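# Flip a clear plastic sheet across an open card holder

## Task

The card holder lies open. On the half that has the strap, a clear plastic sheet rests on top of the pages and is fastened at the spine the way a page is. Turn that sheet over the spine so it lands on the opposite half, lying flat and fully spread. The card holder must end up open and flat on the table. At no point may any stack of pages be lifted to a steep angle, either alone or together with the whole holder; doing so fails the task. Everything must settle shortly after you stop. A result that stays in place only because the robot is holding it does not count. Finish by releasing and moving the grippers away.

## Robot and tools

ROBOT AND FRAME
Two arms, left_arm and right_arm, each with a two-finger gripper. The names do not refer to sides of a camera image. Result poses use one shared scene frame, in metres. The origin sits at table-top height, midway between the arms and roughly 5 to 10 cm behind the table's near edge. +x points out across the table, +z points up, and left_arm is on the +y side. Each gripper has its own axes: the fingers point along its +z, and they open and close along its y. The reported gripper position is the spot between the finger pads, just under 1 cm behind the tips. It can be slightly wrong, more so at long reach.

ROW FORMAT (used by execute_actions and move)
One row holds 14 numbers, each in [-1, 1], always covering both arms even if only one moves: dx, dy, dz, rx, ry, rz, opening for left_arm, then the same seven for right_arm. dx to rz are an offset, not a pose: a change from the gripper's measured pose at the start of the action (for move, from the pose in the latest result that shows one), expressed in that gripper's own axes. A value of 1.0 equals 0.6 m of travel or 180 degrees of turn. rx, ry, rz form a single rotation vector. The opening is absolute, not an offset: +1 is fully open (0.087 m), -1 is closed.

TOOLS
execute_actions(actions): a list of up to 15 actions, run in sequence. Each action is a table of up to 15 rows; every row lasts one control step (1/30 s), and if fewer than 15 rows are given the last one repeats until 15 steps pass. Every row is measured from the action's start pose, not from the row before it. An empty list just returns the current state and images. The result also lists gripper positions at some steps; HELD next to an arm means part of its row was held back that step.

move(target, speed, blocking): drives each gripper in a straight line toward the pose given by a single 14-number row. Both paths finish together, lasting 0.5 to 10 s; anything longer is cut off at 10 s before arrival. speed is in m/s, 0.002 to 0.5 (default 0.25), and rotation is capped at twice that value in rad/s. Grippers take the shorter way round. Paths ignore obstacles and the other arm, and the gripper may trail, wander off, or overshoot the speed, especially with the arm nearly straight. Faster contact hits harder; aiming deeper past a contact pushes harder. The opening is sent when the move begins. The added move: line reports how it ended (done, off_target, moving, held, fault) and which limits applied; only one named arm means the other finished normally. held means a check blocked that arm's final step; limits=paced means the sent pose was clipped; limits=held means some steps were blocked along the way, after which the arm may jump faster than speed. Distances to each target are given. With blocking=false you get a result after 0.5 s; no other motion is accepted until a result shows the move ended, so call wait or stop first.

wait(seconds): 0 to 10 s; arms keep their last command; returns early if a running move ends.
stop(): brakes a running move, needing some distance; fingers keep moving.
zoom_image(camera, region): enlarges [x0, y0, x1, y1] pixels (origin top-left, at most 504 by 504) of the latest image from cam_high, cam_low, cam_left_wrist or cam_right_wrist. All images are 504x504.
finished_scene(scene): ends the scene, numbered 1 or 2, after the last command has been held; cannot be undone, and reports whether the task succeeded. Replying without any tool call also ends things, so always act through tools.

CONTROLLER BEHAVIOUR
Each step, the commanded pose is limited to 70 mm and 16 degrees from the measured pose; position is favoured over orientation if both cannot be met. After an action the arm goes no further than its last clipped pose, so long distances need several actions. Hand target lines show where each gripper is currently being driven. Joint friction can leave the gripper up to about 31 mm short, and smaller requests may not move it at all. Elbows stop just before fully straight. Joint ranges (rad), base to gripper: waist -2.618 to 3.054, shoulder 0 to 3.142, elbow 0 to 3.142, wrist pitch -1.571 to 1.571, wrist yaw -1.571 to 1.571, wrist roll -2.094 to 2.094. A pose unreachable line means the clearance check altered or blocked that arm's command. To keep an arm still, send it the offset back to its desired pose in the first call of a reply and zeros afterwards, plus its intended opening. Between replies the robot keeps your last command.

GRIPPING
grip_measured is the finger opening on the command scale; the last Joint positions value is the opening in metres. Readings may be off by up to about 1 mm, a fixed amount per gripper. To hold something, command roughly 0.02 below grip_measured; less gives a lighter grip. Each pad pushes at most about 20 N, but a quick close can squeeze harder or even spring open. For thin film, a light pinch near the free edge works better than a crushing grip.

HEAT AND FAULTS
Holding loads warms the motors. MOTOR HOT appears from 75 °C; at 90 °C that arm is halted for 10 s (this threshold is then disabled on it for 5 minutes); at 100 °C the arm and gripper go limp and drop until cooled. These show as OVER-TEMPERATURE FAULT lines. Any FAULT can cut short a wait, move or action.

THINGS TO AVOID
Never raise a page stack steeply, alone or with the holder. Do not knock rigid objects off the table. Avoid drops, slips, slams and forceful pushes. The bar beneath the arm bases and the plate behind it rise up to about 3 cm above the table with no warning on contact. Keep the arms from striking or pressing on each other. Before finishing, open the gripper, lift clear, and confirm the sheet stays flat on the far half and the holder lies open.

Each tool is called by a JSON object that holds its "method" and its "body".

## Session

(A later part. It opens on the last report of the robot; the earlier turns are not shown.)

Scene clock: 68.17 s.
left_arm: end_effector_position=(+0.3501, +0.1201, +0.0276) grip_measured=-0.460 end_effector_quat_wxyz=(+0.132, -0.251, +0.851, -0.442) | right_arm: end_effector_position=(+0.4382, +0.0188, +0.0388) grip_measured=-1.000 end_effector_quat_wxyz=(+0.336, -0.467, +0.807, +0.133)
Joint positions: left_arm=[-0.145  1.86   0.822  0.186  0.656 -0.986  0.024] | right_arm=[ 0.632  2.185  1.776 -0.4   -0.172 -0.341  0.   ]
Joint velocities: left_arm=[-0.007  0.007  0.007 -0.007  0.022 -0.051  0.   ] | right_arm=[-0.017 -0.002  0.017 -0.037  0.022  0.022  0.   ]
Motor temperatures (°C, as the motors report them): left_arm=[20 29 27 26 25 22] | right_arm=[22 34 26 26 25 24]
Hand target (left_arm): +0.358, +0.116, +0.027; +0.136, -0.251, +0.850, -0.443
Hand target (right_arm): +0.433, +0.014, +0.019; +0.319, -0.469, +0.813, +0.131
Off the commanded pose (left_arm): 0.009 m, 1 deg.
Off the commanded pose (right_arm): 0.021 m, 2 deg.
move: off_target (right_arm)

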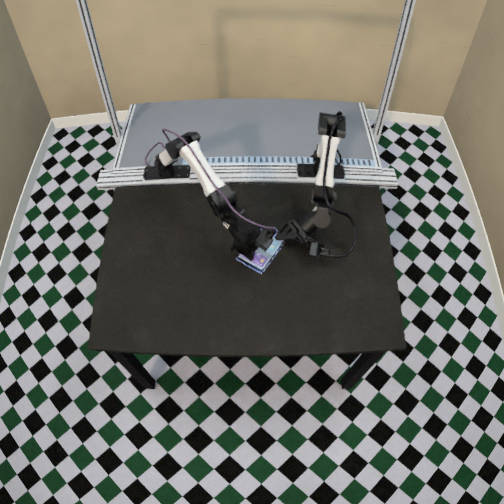

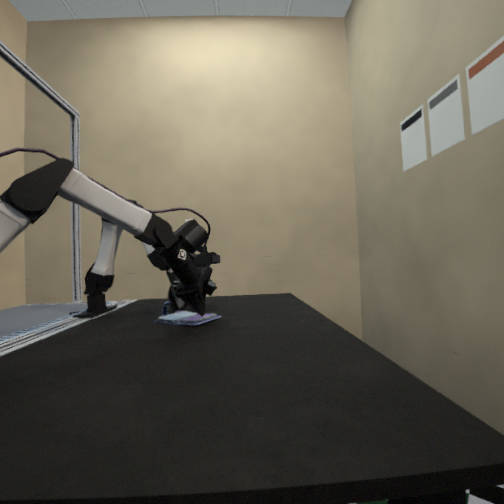

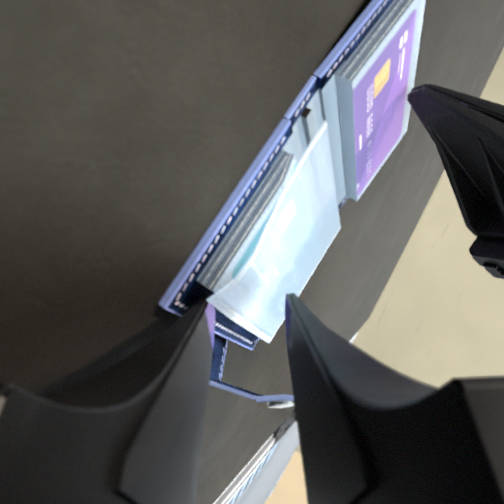

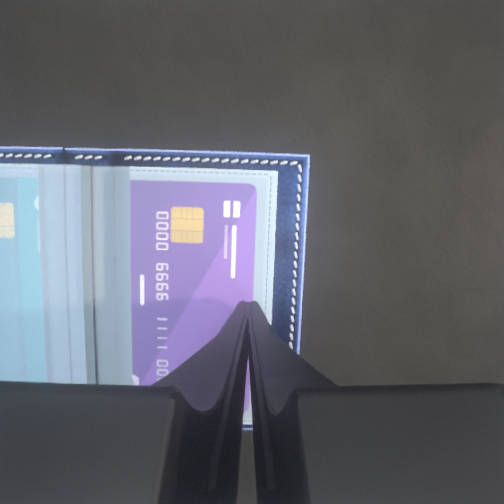

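The film is buckling. Raise the finger by closing a little.

{"method": "execute_actions", "body": {"actions": [[[0,0,0,0,0,0,-0.54,0,0,-0.1,0,0,0,-1]],[[0,0,0,0,0,0,-0.62,0,0,-0.1,0,0,0,-1]]]}}

{"method": "zoom_image", "body": {"camera": "cam_left_wrist", "region": [140,220,340,400]}}

Scene clock: 71.90 s.
left_arm: end_effector_position=(+0.3502, +0.1202, +0.0275) grip_measured=-0.620 end_effector_quat_wxyz=(+0.132, -0.252, +0.851, -0.442) | right_arm: end_effector_position=(+0.3975, -0.0271, +0.1513) grip_measured=-1.000 end_effector_quat_wxyz=(+0.377, -0.461, +0.791, +0.137)
Joint positions: left_arm=[-0.145  1.86   0.822  0.186  0.655 -0.987  0.017] | right_arm=[ 0.602  1.826  1.643 -0.539 -0.193 -0.359  0.   ]
Joint velocities: left_arm=[-0.012 -0.017  0.007  0.037 -0.007  0.066 -0.   ] | right_arm=[ 0.002 -0.022  0.002 -0.081 -0.081 -0.022  0.   ]
Motor temperatures (°C, as the motors report them): left_arm=[20 29 27 27 25 22] | right_arm=[22 35 26 27 25 24]
Hand target (left_arm): +0.350, +0.120, +0.028; +0.132, -0.252, +0.851, -0.442
Hand target (right_arm): +0.393, -0.036, +0.140; +0.357, -0.464, +0.799, +0.135
Off the commanded pose (left_arm): 0.000 m, 0 deg.
Off the commanded pose (right_arm): 0.016 m, 3 deg.
Step readings (end_effector_position; steps 1 to 15: 1st action; 16 to 30: 2nd action):
0: left_arm (+0.3502, +0.1202, +0.0275) | right_arm (+0.4384, +0.0190, +0.0389)
1: left_arm (+0.3502, +0.1202, +0.0275) | right_arm (+0.4361, +0.0170, +0.0417)
2: left_arm (+0.3502, +0.1202, +0.0275) | right_arm (+0.4285, +0.0105, +0.0436)
4: left_arm (+0.3502, +0.1202, +0.0275) | right_arm (+0.4188, +0.0009, +0.0577)
8: left_arm (+0.3502, +0.1202, +0.0275) | right_arm (+0.4199, -0.0022, +0.0927)
15: left_arm (+0.3502, +0.1202, +0.0275) | right_arm (+0.4190, -0.0030, +0.0967)
16: left_arm (+0.3502, +0.1202, +0.0275) | right_arm (+0.4169, -0.0050, +0.0992)
17: left_arm (+0.3502, +0.1202, +0.0275) | right_arm (+0.4103, -0.0108, +0.1009)
19: left_arm (+0.3502, +0.1202, +0.0275) | right_arm (+0.4014, -0.0204, +0.1158)
23: left_arm (+0.3502, +0.1202, +0.0275) | right_arm (+0.4001, -0.0256, +0.1499)
30: end_effector_position above

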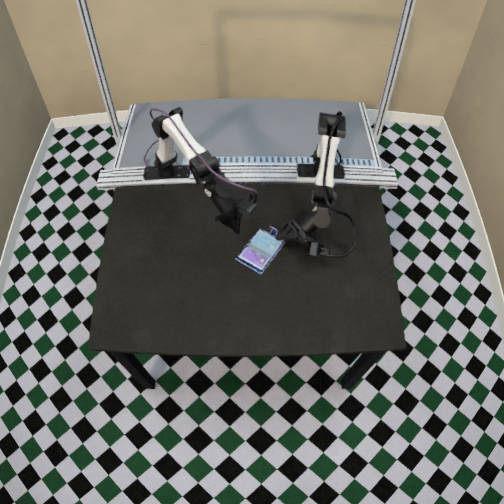

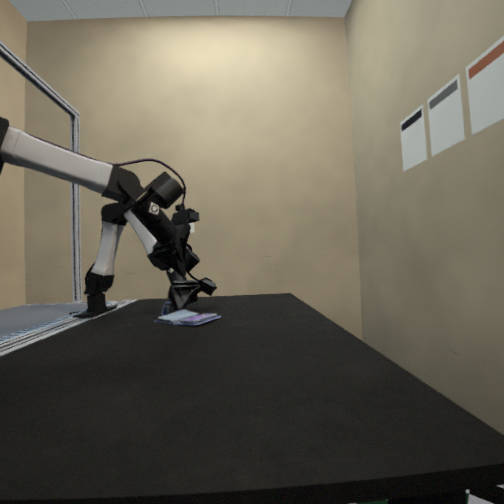

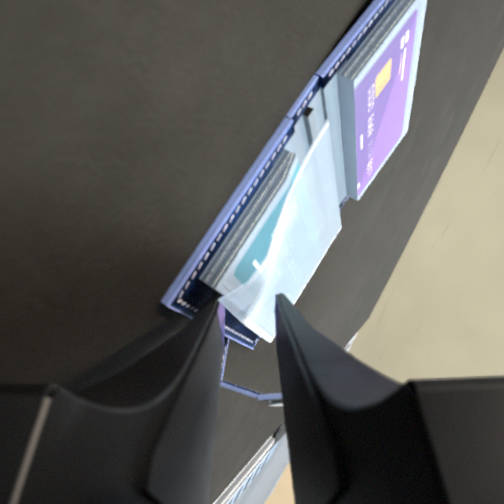

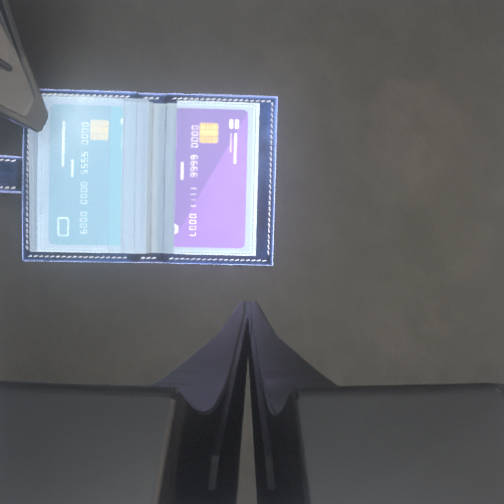

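Region (140, 220, 340, 400) of cam_left_wrist's 504x504 image, scaled by 2.520, with more detail than that image has; it fills the top 454 rows of this view, and the rest is white.

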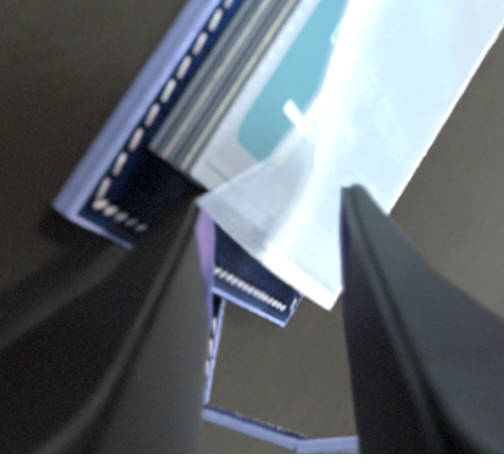

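{"method": "move", "body": {"target": [0,-0.04,0.01,0,0,0,-0.62,0.08,0,-0.1,0,0,0,-1], "speed": 0.04}}

Scene clock: 77.13 s.
left_arm: end_effector_position=(+0.3556, +0.1089, +0.0361) grip_measured=-0.620 end_effector_quat_wxyz=(+0.128, -0.253, +0.852, -0.440) | right_arm: end_effector_position=(+0.3601, -0.0839, +0.1591) grip_measured=-1.000 end_effector_quat_wxyz=(+0.378, -0.461, +0.791, +0.136)
Joint positions: left_arm=[-0.176  1.86   0.869  0.146  0.636 -1.016  0.017] | right_arm=[ 0.527  1.586  1.392 -0.537 -0.248 -0.41   0.   ]
Joint velocities: left_arm=[ 0.017  0.002  0.017  0.022 -0.037 -0.066  0.   ] | right_arm=[-0.002  0.002  0.002 -0.037 -0.022 -0.007  0.   ]
Motor temperatures (°C, as the motors report them): left_arm=[20 29 27 27 25 22] | right_arm=[22 36 26 28 25 24]
Hand target (left_arm): +0.361, +0.105, +0.044; +0.132, -0.252, +0.851, -0.442
Hand target (right_arm): +0.356, -0.091, +0.157; +0.377, -0.462, +0.791, +0.136
Off the commanded pose (left_arm): 0.010 m, 1 deg.
Off the commanded pose (right_arm): 0.009 m, 0 deg.
move: done

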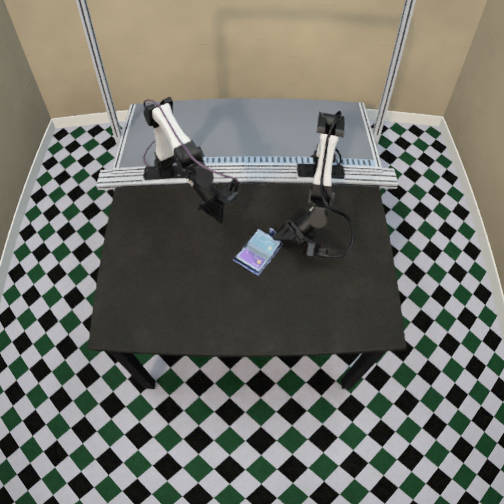

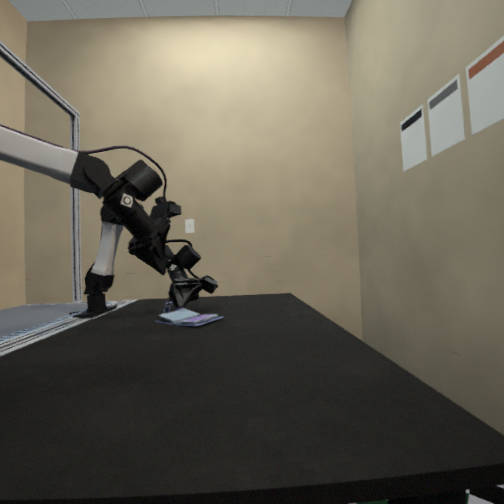

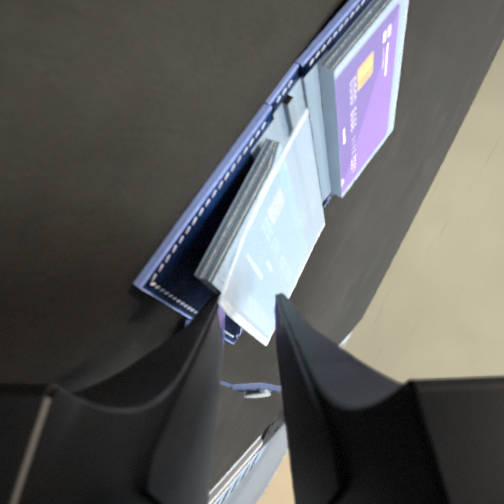

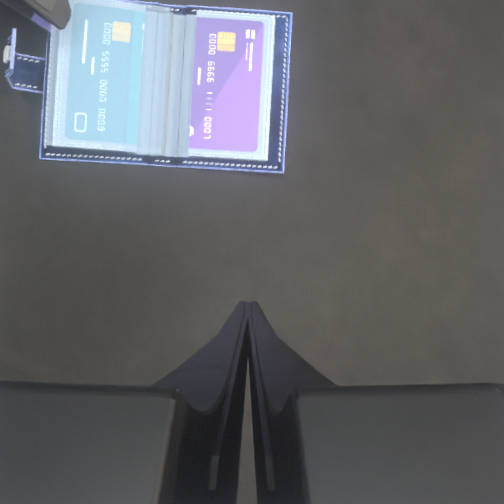

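{"method": "execute_actions", "body": {"actions": [[[0,0,0,0,0,0,-0.56,0,0,0,0,0,0,-1]]]}}

{"method": "zoom_image", "body": {"camera": "cam_left_wrist", "region": [120,200,340,400]}}

Scene clock: 79.93 s.
left_arm: end_effector_position=(+0.3555, +0.1089, +0.0361) grip_measured=-0.560 end_effector_quat_wxyz=(+0.127, -0.254, +0.852, -0.440) | right_arm: end_effector_position=(+0.3599, -0.0837, +0.1591) grip_measured=-1.000 end_effector_quat_wxyz=(+0.378, -0.462, +0.791, +0.137)
Joint positions: left_arm=[-0.176  1.86   0.869  0.145  0.636 -1.016  0.019] | right_arm=[ 0.527  1.586  1.392 -0.537 -0.249 -0.411  0.   ]
Joint velocities: left_arm=[-0.002  0.002 -0.012  0.037 -0.007 -0.037  0.001] | right_arm=[-0.002 -0.007 -0.007 -0.022  0.037  0.037  0.   ]
Motor temperatures (°C, as the motors report them): left_arm=[20 29 27 27 25 22] | right_arm=[22 36 26 28 25 24]
Hand target (left_arm): +0.356, +0.109, +0.036; +0.128, -0.253, +0.852, -0.440
Hand target (right_arm): +0.360, -0.084, +0.159; +0.378, -0.461, +0.791, +0.136
Off the commanded pose (left_arm): 0.000 m, 0 deg.
Off the commanded pose (right_arm): 0.000 m, 0 deg.
Step readings (end_effector_position):
0: left_arm (+0.3555, +0.1089, +0.0361) | right_arm (+0.3599, -0.0837, +0.1591)
1: left_arm (+0.3555, +0.1089, +0.0361) | right_arm (+0.3599, -0.0837, +0.1591)
2: left_arm (+0.3555, +0.1089, +0.0361) | right_arm (+0.3599, -0.0837, +0.1591)
4: left_arm (+0.3555, +0.1089, +0.0361) | right_arm (+0.3599, -0.0837, +0.1591)
8: left_arm (+0.3555, +0.1089, +0.0361) | right_arm (+0.3599, -0.0837, +0.1591)
15: end_effector_position above

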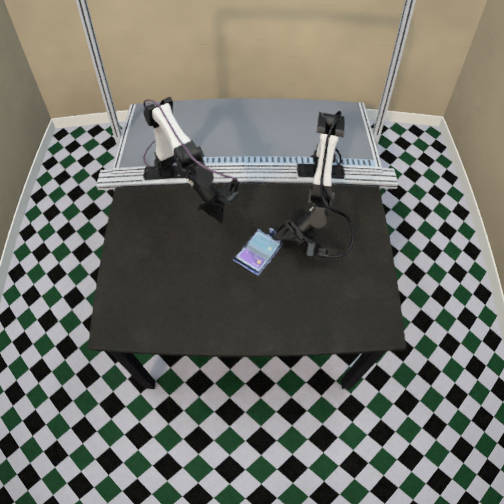

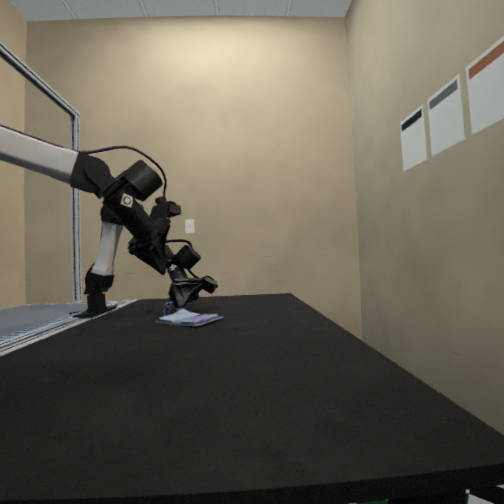

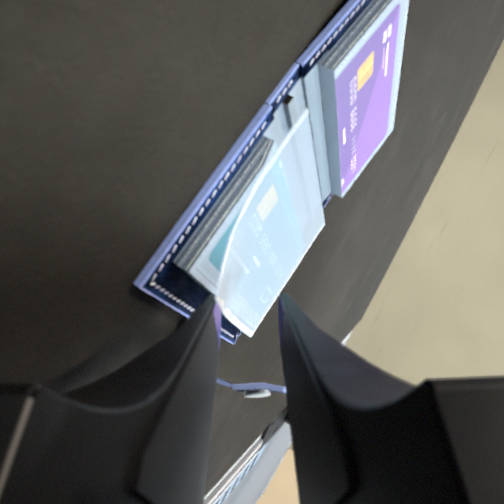

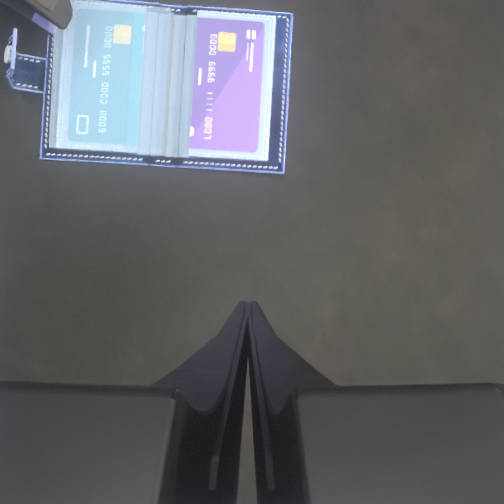

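Region (120, 200, 340, 400) of cam_left_wrist's 504x504 image, scaled by 2.291, with more detail than that image has; it fills the top 458 rows of this view, and the rest is white.

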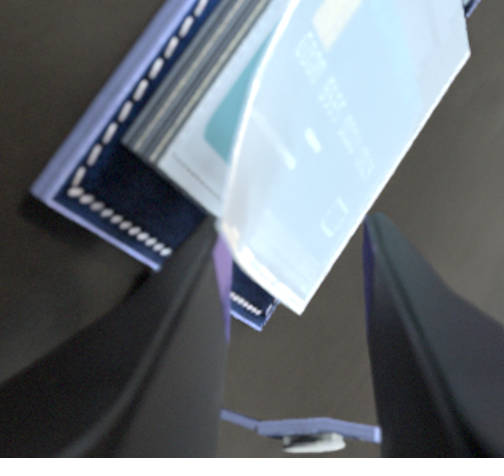

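{"method": "execute_actions", "body": {"actions": [[[0,0,0,0,0,0,-0.7,0,0,0,0,0,0,-1]],[[0,0,0,0,0,0,-0.85,0,0,0,0,0,0,-1]],[[0,0,0,0,0,0,-1,0,0,0,0,0,0,-1]]]}}

{"method": "move", "body": {"target": [-0.02,-0.08,0.01,-0.1,0,0,-1,0,0,0,0,0,0,-1], "speed": 0.08}}

Scene clock: 85.10 s.
left_arm: end_effector_position=(+0.3555, +0.1089, +0.0361) grip_measured=-1.000 end_effector_quat_wxyz=(+0.127, -0.254, +0.852, -0.440) | right_arm: end_effector_position=(+0.3599, -0.0837, +0.1591) grip_measured=-1.000 end_effector_quat_wxyz=(+0.378, -0.462, +0.791, +0.137)
Joint positions: left_arm=[-0.176  1.86   0.869  0.145  0.636 -1.016  0.   ] | right_arm=[ 0.527  1.586  1.392 -0.537 -0.249 -0.411  0.   ]
Joint velocities: left_arm=[-0.027 -0.002 -0.007 -0.051 -0.095 -0.007  0.   ] | right_arm=[-0.012  0.002 -0.002 -0.007 -0.095  0.007  0.   ]
Motor temperatures (°C, as the motors report them): left_arm=[20 29 27 27 25 22] | right_arm=[22 35 27 28 25 24]
Hand target (left_arm): +0.356, +0.109, +0.036; +0.127, -0.254, +0.852, -0.440
Hand target (right_arm): +0.360, -0.084, +0.159; +0.378, -0.462, +0.791, +0.137
Off the commanded pose (left_arm): 0.000 m, 0 deg.
Off the commanded pose (right_arm): 0.000 m, 0 deg.
Step readings (end_effector_position; steps 1 to 15: 1st action; 16 to 30: 2nd action; 31 to 45: 3rd action):
0: left_arm (+0.3555, +0.1089, +0.0361) | right_arm (+0.3599, -0.0837, +0.1591)
1: left_arm (+0.3555, +0.1089, +0.0361) | right_arm (+0.3599, -0.0837, +0.1591)
2: left_arm (+0.3555, +0.1089, +0.0361) | right_arm (+0.3599, -0.0837, +0.1591)
4: left_arm (+0.3555, +0.1089, +0.0361) | right_arm (+0.3599, -0.0837, +0.1591)
8: left_arm (+0.3555, +0.1089, +0.0361) | right_arm (+0.3599, -0.0837, +0.1591)
15: left_arm (+0.3555, +0.1089, +0.0361) | right_arm (+0.3599, -0.0837, +0.1591)
16: left_arm (+0.3555, +0.1089, +0.0361) | right_arm (+0.3599, -0.0837, +0.1591)
17: left_arm (+0.3555, +0.1089, +0.0361) | right_arm (+0.3599, -0.0837, +0.1591)
19: left_arm (+0.3555, +0.1089, +0.0361) | right_arm (+0.3599, -0.0837, +0.1591)
23: left_arm (+0.3555, +0.1089, +0.0361) | right_arm (+0.3599, -0.0837, +0.1591)
30: left_arm (+0.3555, +0.1089, +0.0361) | right_arm (+0.3599, -0.0837, +0.1591)
31: left_arm (+0.3555, +0.1089, +0.0361) | right_arm (+0.3599, -0.0837, +0.1591)
32: left_arm (+0.3555, +0.1089, +0.0361) | right_arm (+0.3599, -0.0837, +0.1591)
34: left_arm (+0.3555, +0.1089, +0.0361) | right_arm (+0.3599, -0.0837, +0.1591)
38: left_arm (+0.3555, +0.1089, +0.0361) | right_arm (+0.3599, -0.0837, +0.1591)
45: end_effector_position above

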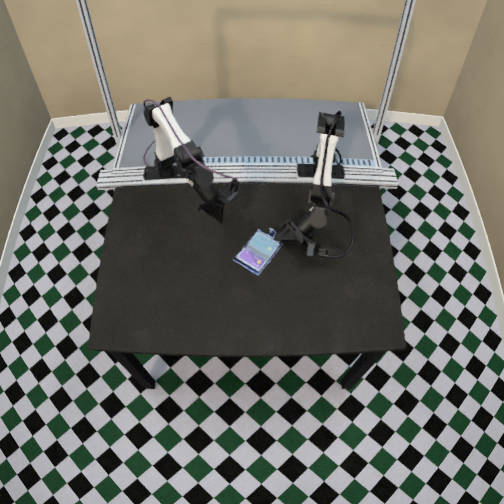

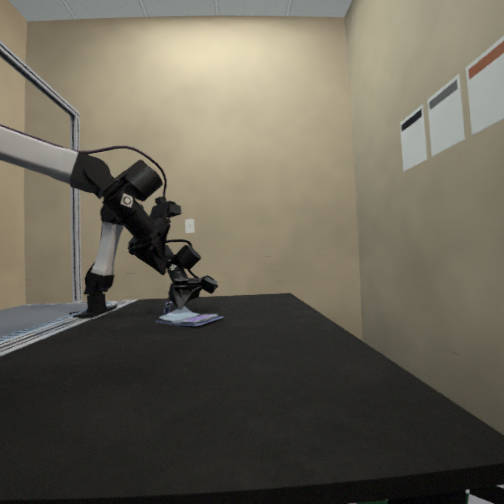

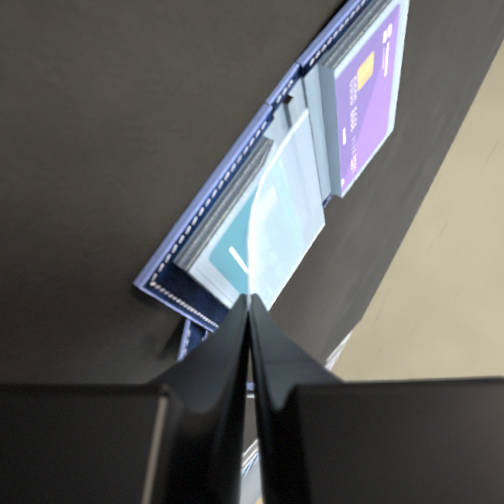

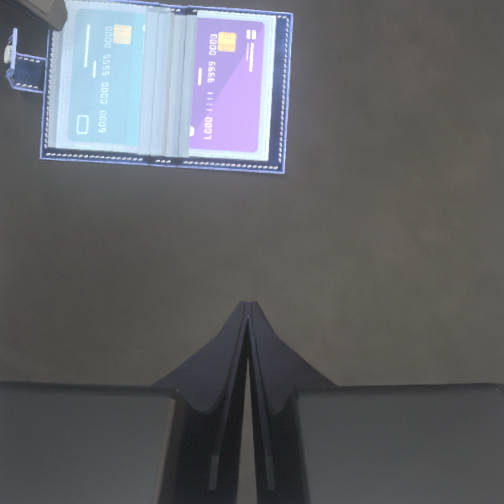

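Scene clock: 87.63 s.
left_arm: end_effector_position=(+0.3827, +0.0907, +0.0753) grip_measured=-1.000 end_effector_quat_wxyz=(+0.086, -0.275, +0.906, -0.310) | right_arm: end_effector_position=(+0.3599, -0.0837, +0.1591) grip_measured=-1.000 end_effector_quat_wxyz=(+0.378, -0.462, +0.791, +0.137)
Joint positions: left_arm=[-0.278  1.937  1.369 -0.516  0.415 -0.981  0.   ] | right_arm=[ 0.527  1.586  1.392 -0.537 -0.249 -0.411  0.   ]
Joint velocities: left_arm=[-0.012 -0.017  0.017 -0.007 -0.066 -0.022  0.   ] | right_arm=[ 0.002 -0.007  0.002  0.007 -0.007 -0.007  0.   ]
Motor temperatures (°C, as the motors report them): left_arm=[20 29 27 27 25 22] | right_arm=[22 35 27 29 25 24]
Hand target (left_arm): +0.385, +0.088, +0.071; +0.084, -0.271, +0.910, -0.303
Hand target (right_arm): +0.360, -0.084, +0.159; +0.378, -0.462, +0.791, +0.137
Off the commanded pose (left_arm): 0.005 m, 1 deg.
Off the commanded pose (right_arm): 0.000 m, 0 deg.
move: done

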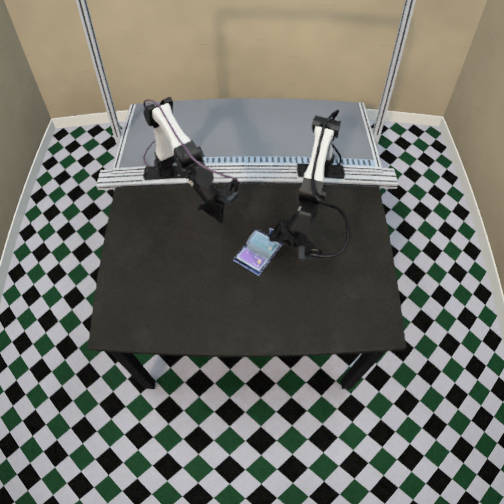

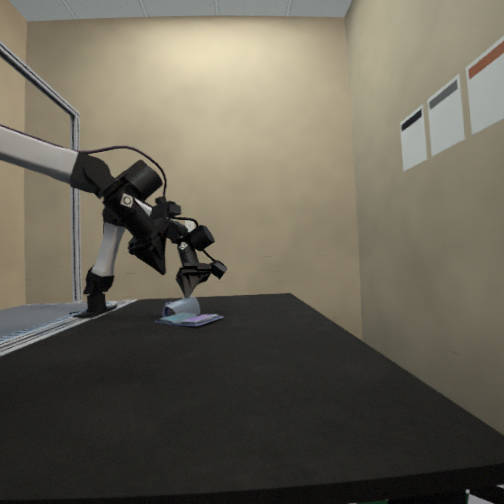

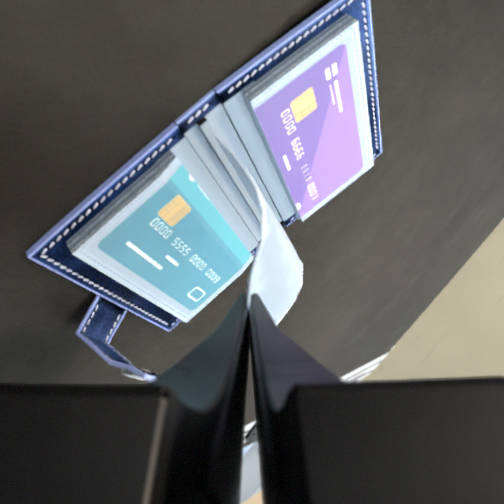

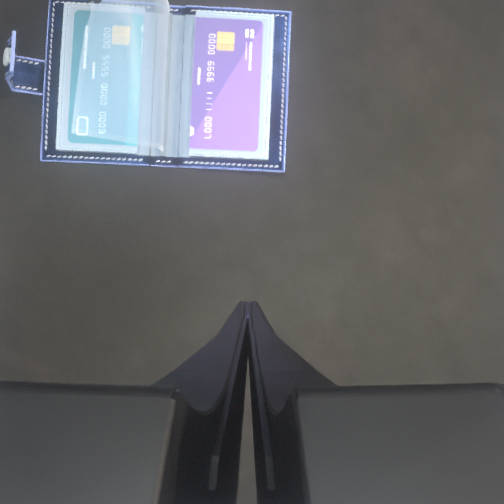

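{"method": "move", "body": {"target": [-0.045,-0.082,0.075,0,-0.08,-0.11,-1,0.05,-0.08,-0.05,0,0,0,-1], "speed": 0.08}}

Scene clock: 92.33 s.
left_arm: end_effector_position=(+0.4334, +0.0569, +0.0685) grip_measured=-1.000 end_effector_quat_wxyz=(+0.135, -0.462, +0.832, -0.276) | right_arm: end_effector_position=(+0.3826, -0.1386, +0.1565) grip_measured=-1.000 end_effector_quat_wxyz=(+0.375, -0.462, +0.792, +0.137)
Joint positions: left_arm=[-0.393  2.028  1.463 -0.426  0.126 -1.45   0.   ] | right_arm=[ 0.348  1.586  1.392 -0.584 -0.379 -0.542  0.   ]
Joint velocities: left_arm=[ 0.002  0.002 -0.002 -0.022 -0.022 -0.081  0.   ] | right_arm=[ 0.002  0.007  0.007 -0.037 -0.022 -0.022  0.   ]
Motor temperatures (°C, as the motors report them): left_arm=[20 30 28 27 25 22] | right_arm=[22 35 27 29 25 24]
Hand target (left_arm): +0.442, +0.051, +0.069; +0.143, -0.463, +0.828, -0.282
Hand target (right_arm): +0.378, -0.145, +0.163; +0.377, -0.462, +0.791, +0.136
Off the commanded pose (left_arm): 0.011 m, 1 deg.
Off the commanded pose (right_arm): 0.011 m, 0 deg.
move: off_target (left_arm, right_arm)

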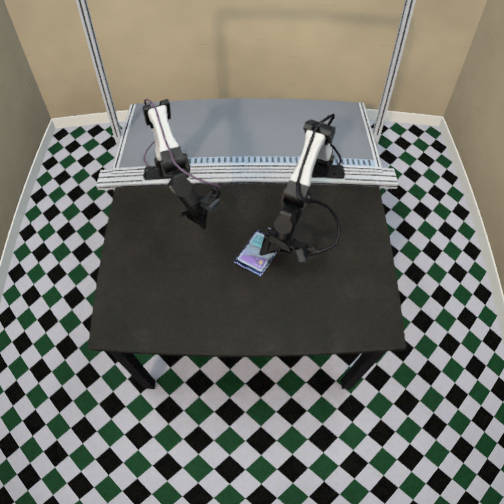

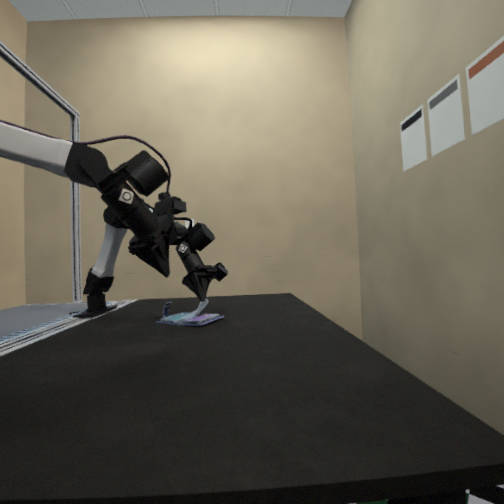

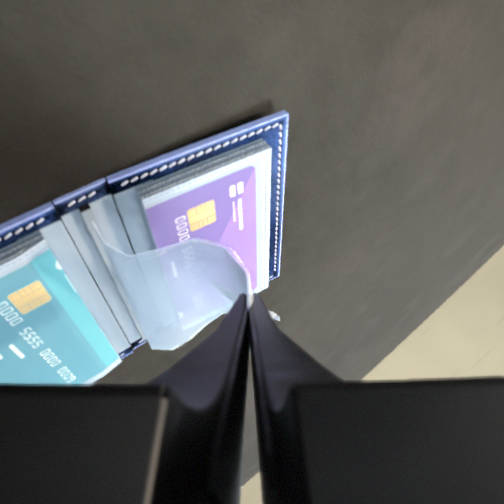

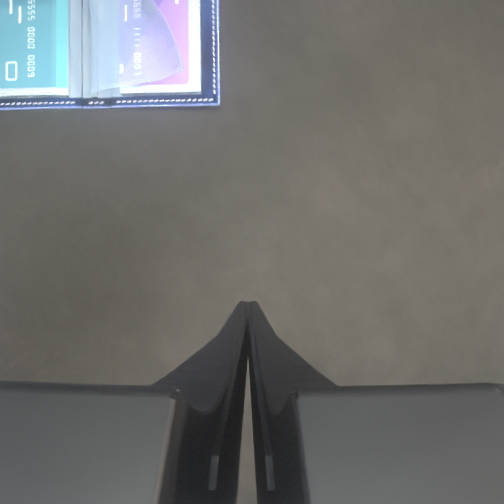

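{"method": "move", "body": {"target": [0,-0.025,0.055,0,0,0,-1,0,0,0,0,0,0,-1], "speed": 0.08}}

{"method": "execute_actions", "body": {"actions": [[[0,0,0,0,0,0,-0.5,0,0,0,0,0,0,-1]]]}}

{"method": "move", "body": {"target": [0,-0.03,-0.2,0,0,0,-0.5,0,0,0,0,0,0,-1]}}

{"method": "zoom_image", "body": {"camera": "cam_low", "region": [145,280,235,335]}}

Scene clock: 96.03 s.
left_arm: end_effector_position=(+0.4544, +0.0461, +0.0494) grip_measured=-1.000 end_effector_quat_wxyz=(+0.131, -0.463, +0.834, -0.271) | right_arm: end_effector_position=(+0.3823, -0.1385, +0.1565) grip_measured=-1.000 end_effector_quat_wxyz=(+0.375, -0.463, +0.792, +0.137)
Joint positions: left_arm=[-0.398  2.144  1.566 -0.426  0.125 -1.452  0.   ] | right_arm=[ 0.348  1.586  1.392 -0.585 -0.381 -0.543  0.   ]
Joint velocities: left_arm=[-0.022 -0.012 -0.002  0.037 -0.007  0.007  0.   ] | right_arm=[-0.002 -0.007  0.002 -0.125  0.022 -0.007  0.   ]
Motor temperatures (°C, as the motors report them): left_arm=[20 30 28 27 25 22] | right_arm=[22 36 27 29 25 24]
Hand target (left_arm): +0.460, +0.040, +0.050; +0.135, -0.462, +0.832, -0.276
Hand target (right_arm): +0.382, -0.139, +0.156; +0.375, -0.462, +0.792, +0.137
Off the commanded pose (left_arm): 0.009 m, 1 deg.
Off the commanded pose (right_arm): 0.000 m, 0 deg.
move: done

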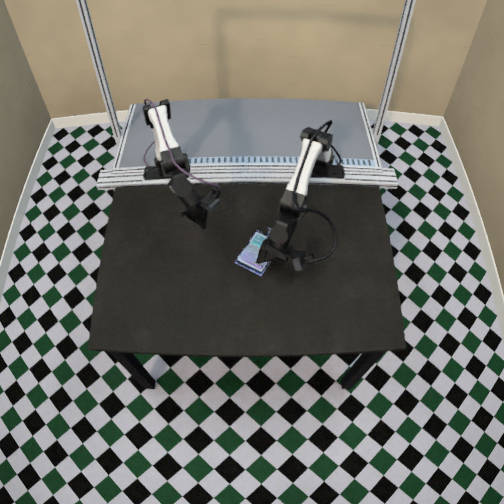

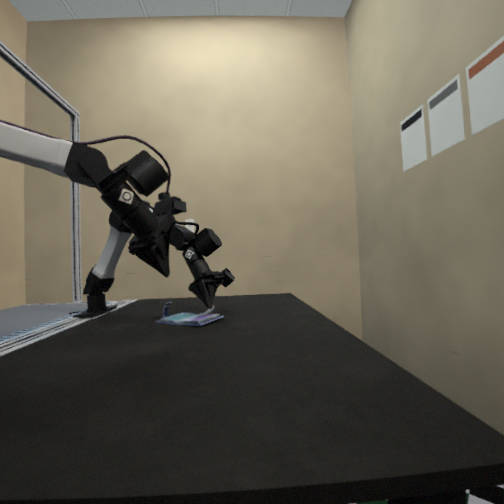

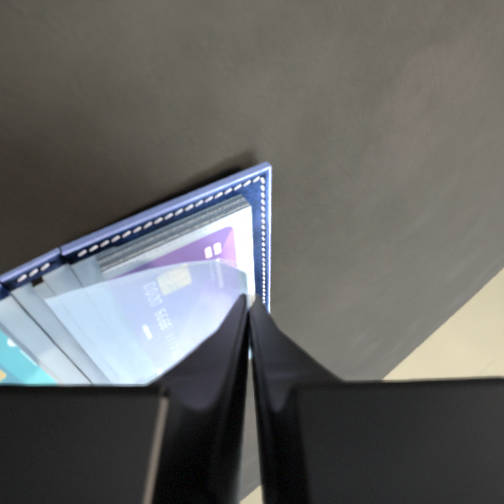

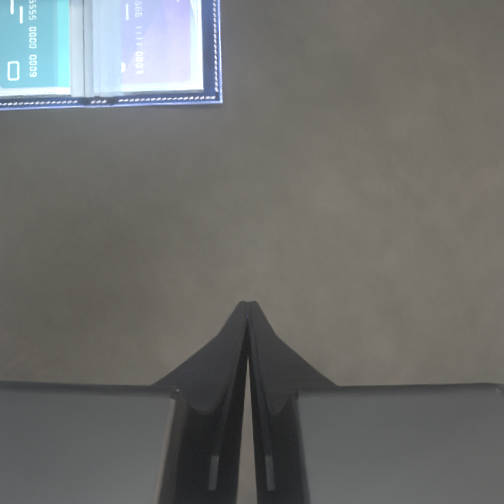

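Scene clock: 96.53 s.
left_arm: end_effector_position=(+0.4544, +0.0461, +0.0494) grip_measured=-0.500 end_effector_quat_wxyz=(+0.131, -0.463, +0.834, -0.271) | right_arm: end_effector_position=(+0.3823, -0.1385, +0.1565) grip_measured=-1.000 end_effector_quat_wxyz=(+0.375, -0.463, +0.792, +0.137)
Joint positions: left_arm=[-0.398  2.144  1.566 -0.426  0.125 -1.452  0.022] | right_arm=[ 0.348  1.586  1.392 -0.585 -0.381 -0.543  0.   ]
Joint velocities: left_arm=[ 0.002 -0.012  0.002 -0.022 -0.007 -0.051  0.   ] | right_arm=[-0.007 -0.022 -0.007  0.022  0.11   0.007  0.   ]
Motor temperatures (°C, as the motors report them): left_arm=[20 30 28 27 25 22] | right_arm=[22 36 27 29 25 24]
Hand target (left_arm): +0.454, +0.046, +0.049; +0.131, -0.463, +0.834, -0.271
Hand target (right_arm): +0.382, -0.138, +0.156; +0.375, -0.463, +0.792, +0.137
Off the commanded pose (left_arm): 0.000 m, 0 deg.
Off the commanded pose (right_arm): 0.000 m, 0 deg.
Step readings (end_effector_position):
0: left_arm (+0.4544, +0.0461, +0.0494) | right_arm (+0.3823, -0.1385, +0.1565)
1: left_arm (+0.4544, +0.0461, +0.0494) | right_arm (+0.3823, -0.1385, +0.1565)
2: left_arm (+0.4544, +0.0461, +0.0494) | right_arm (+0.3823, -0.1385, +0.1565)
4: left_arm (+0.4544, +0.0461, +0.0494) | right_arm (+0.3823, -0.1385, +0.1565)
8: left_arm (+0.4544, +0.0461, +0.0494) | right_arm (+0.3823, -0.1385, +0.1565)
15: end_effector_position above

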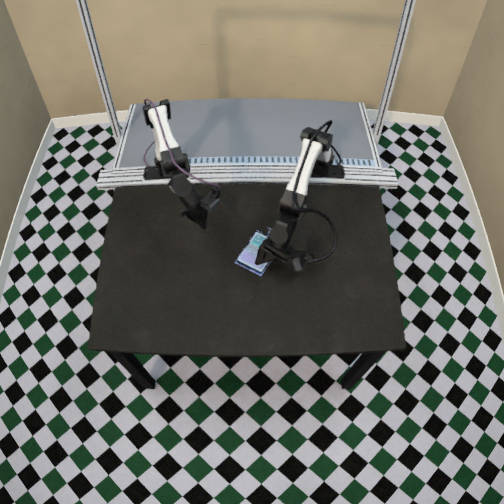

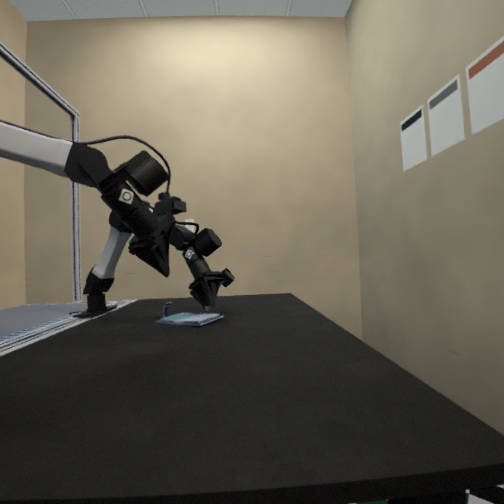

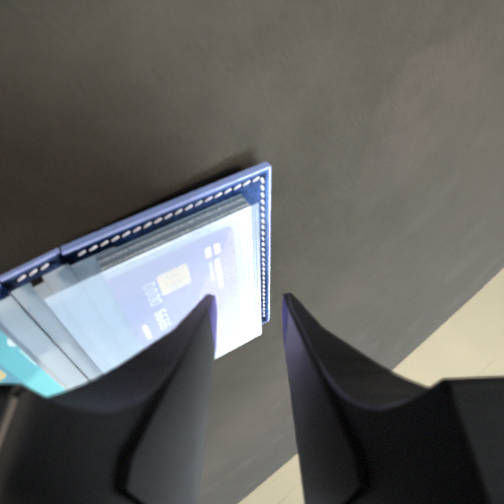

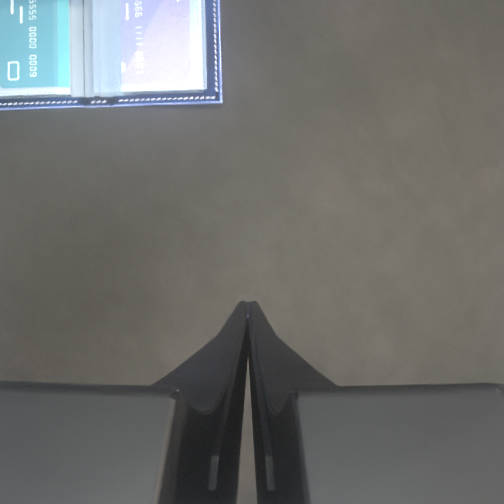

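Scene clock: 97.73 s.
left_arm: end_effector_position=(+0.4097, +0.0748, +0.1515) grip_measured=-0.500 end_effector_quat_wxyz=(+0.132, -0.465, +0.834, -0.267) | right_arm: end_effector_position=(+0.3823, -0.1385, +0.1565) grip_measured=-1.000 end_effector_quat_wxyz=(+0.375, -0.463, +0.792, +0.137)
Joint positions: left_arm=[-0.376  1.886  1.614 -0.741  0.13  -1.436  0.022] | right_arm=[ 0.348  1.586  1.392 -0.585 -0.381 -0.543  0.   ]
Joint velocities: left_arm=[-0.007  0.007 -0.007 -0.051  0.051 -0.007  0.   ] | right_arm=[-0.002  0.002  0.002  0.007 -0.007 -0.051  0.   ]
Motor temperatures (°C, as the motors report them): left_arm=[20 30 28 27 25 22] | right_arm=[22 36 27 29 25 24]
Hand target (left_arm): +0.411, +0.077, +0.158; +0.132, -0.463, +0.834, -0.271
Hand target (right_arm): +0.382, -0.138, +0.156; +0.375, -0.463, +0.792, +0.137
Off the commanded pose (left_arm): 0.007 m, 1 deg.
Off the commanded pose (right_arm): 0.000 m, 0 deg.
move: done

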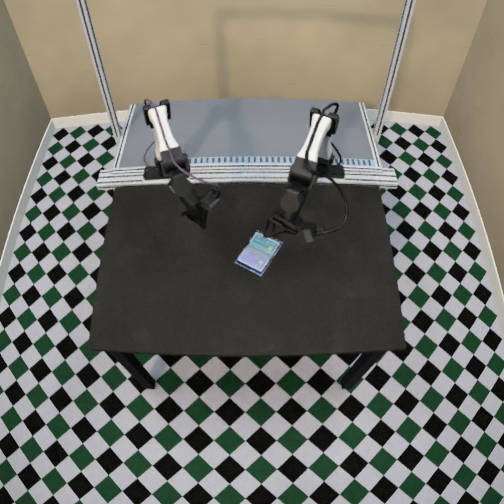

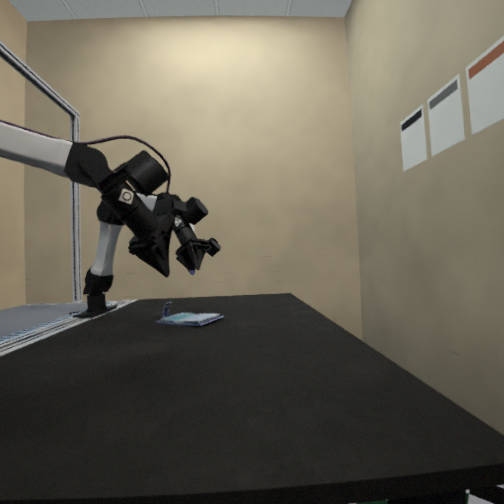

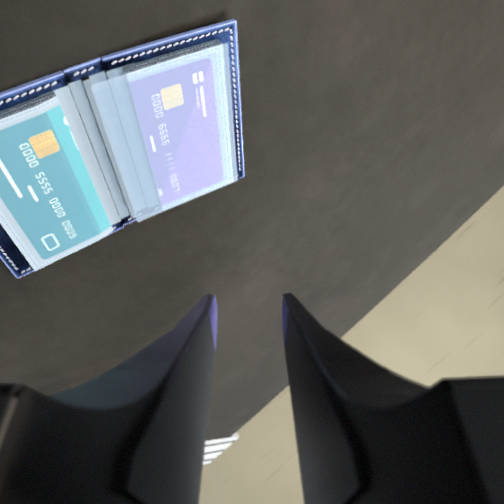

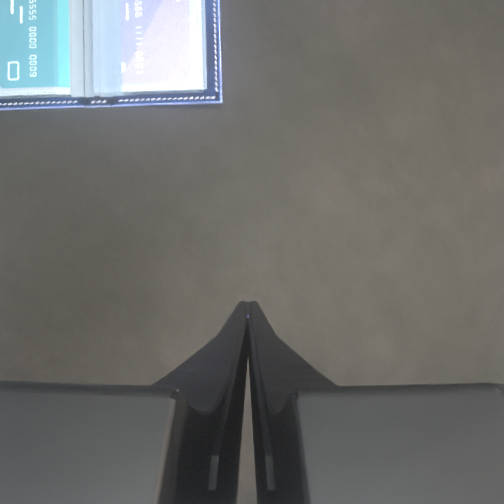

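Region (145, 280, 235, 335) of cam_low's 504x504 image, scaled by 5.600, with more detail than that image has.

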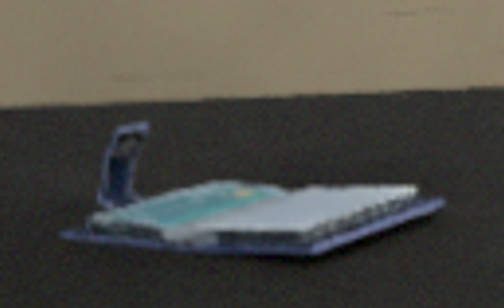

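{"method": "move", "body": {"target": [-0.05,0.15,-0.2,0,0,0,-0.5,0,0,0,0,0,0,-1]}}

{"method": "finished_scene", "body": {"scene": 1}}

Scene clock: 101.40 s.
left_arm: end_effector_position=(+0.3133, +0.1729, +0.2060) grip_measured=-0.500 end_effector_quat_wxyz=(+0.145, -0.464, +0.830, -0.273) | right_arm: end_effector_position=(+0.3823, -0.1385, +0.1565) grip_measured=-1.000 end_effector_quat_wxyz=(+0.375, -0.463, +0.792, +0.137)
Joint positions: left_arm=[-0.178  1.426  1.342 -0.93   0.223 -1.266  0.022] | right_arm=[ 0.348  1.586  1.392 -0.585 -0.381 -0.543  0.   ]
Joint velocities: left_arm=[ 0.012 -0.002  0.002  0.022 -0.007  0.081 -0.   ] | right_arm=[ 0.007  0.012  0.012  0.007  0.037 -0.066  0.   ]
Motor temperatures (°C, as the motors report them): left_arm=[20 31 29 27 25 22] | right_arm=[22 35 28 29 25 24]
Hand target (left_arm): +0.305, +0.175, +0.199; +0.133, -0.465, +0.834, -0.267
Hand target (right_arm): +0.382, -0.138, +0.156; +0.375, -0.463, +0.792, +0.137
Off the commanded pose (left_arm): 0.011 m, 2 deg.
Off the commanded pose (right_arm): 0.000 m, 0 deg.
move: off_target (left_arm)

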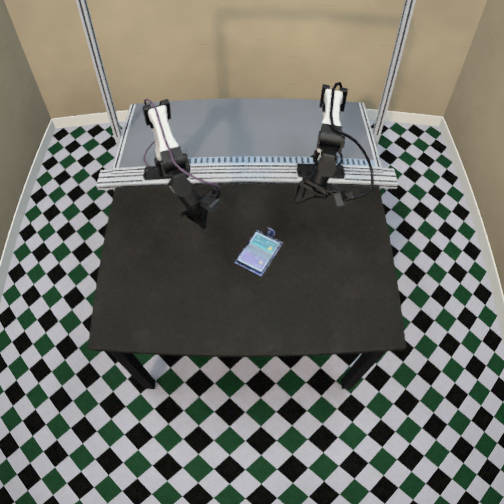

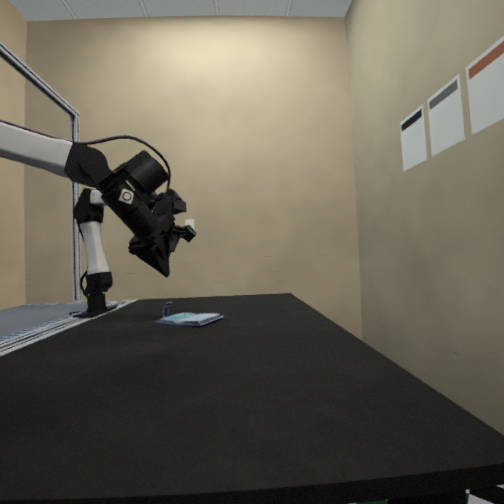

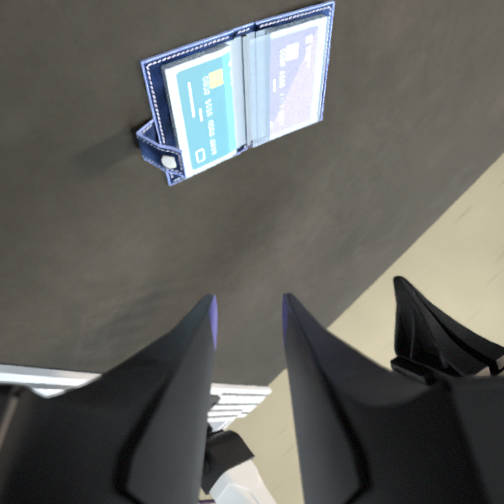

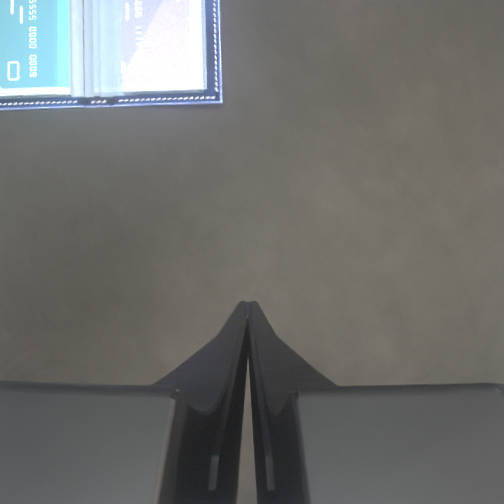

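The scene is finished: the task was done.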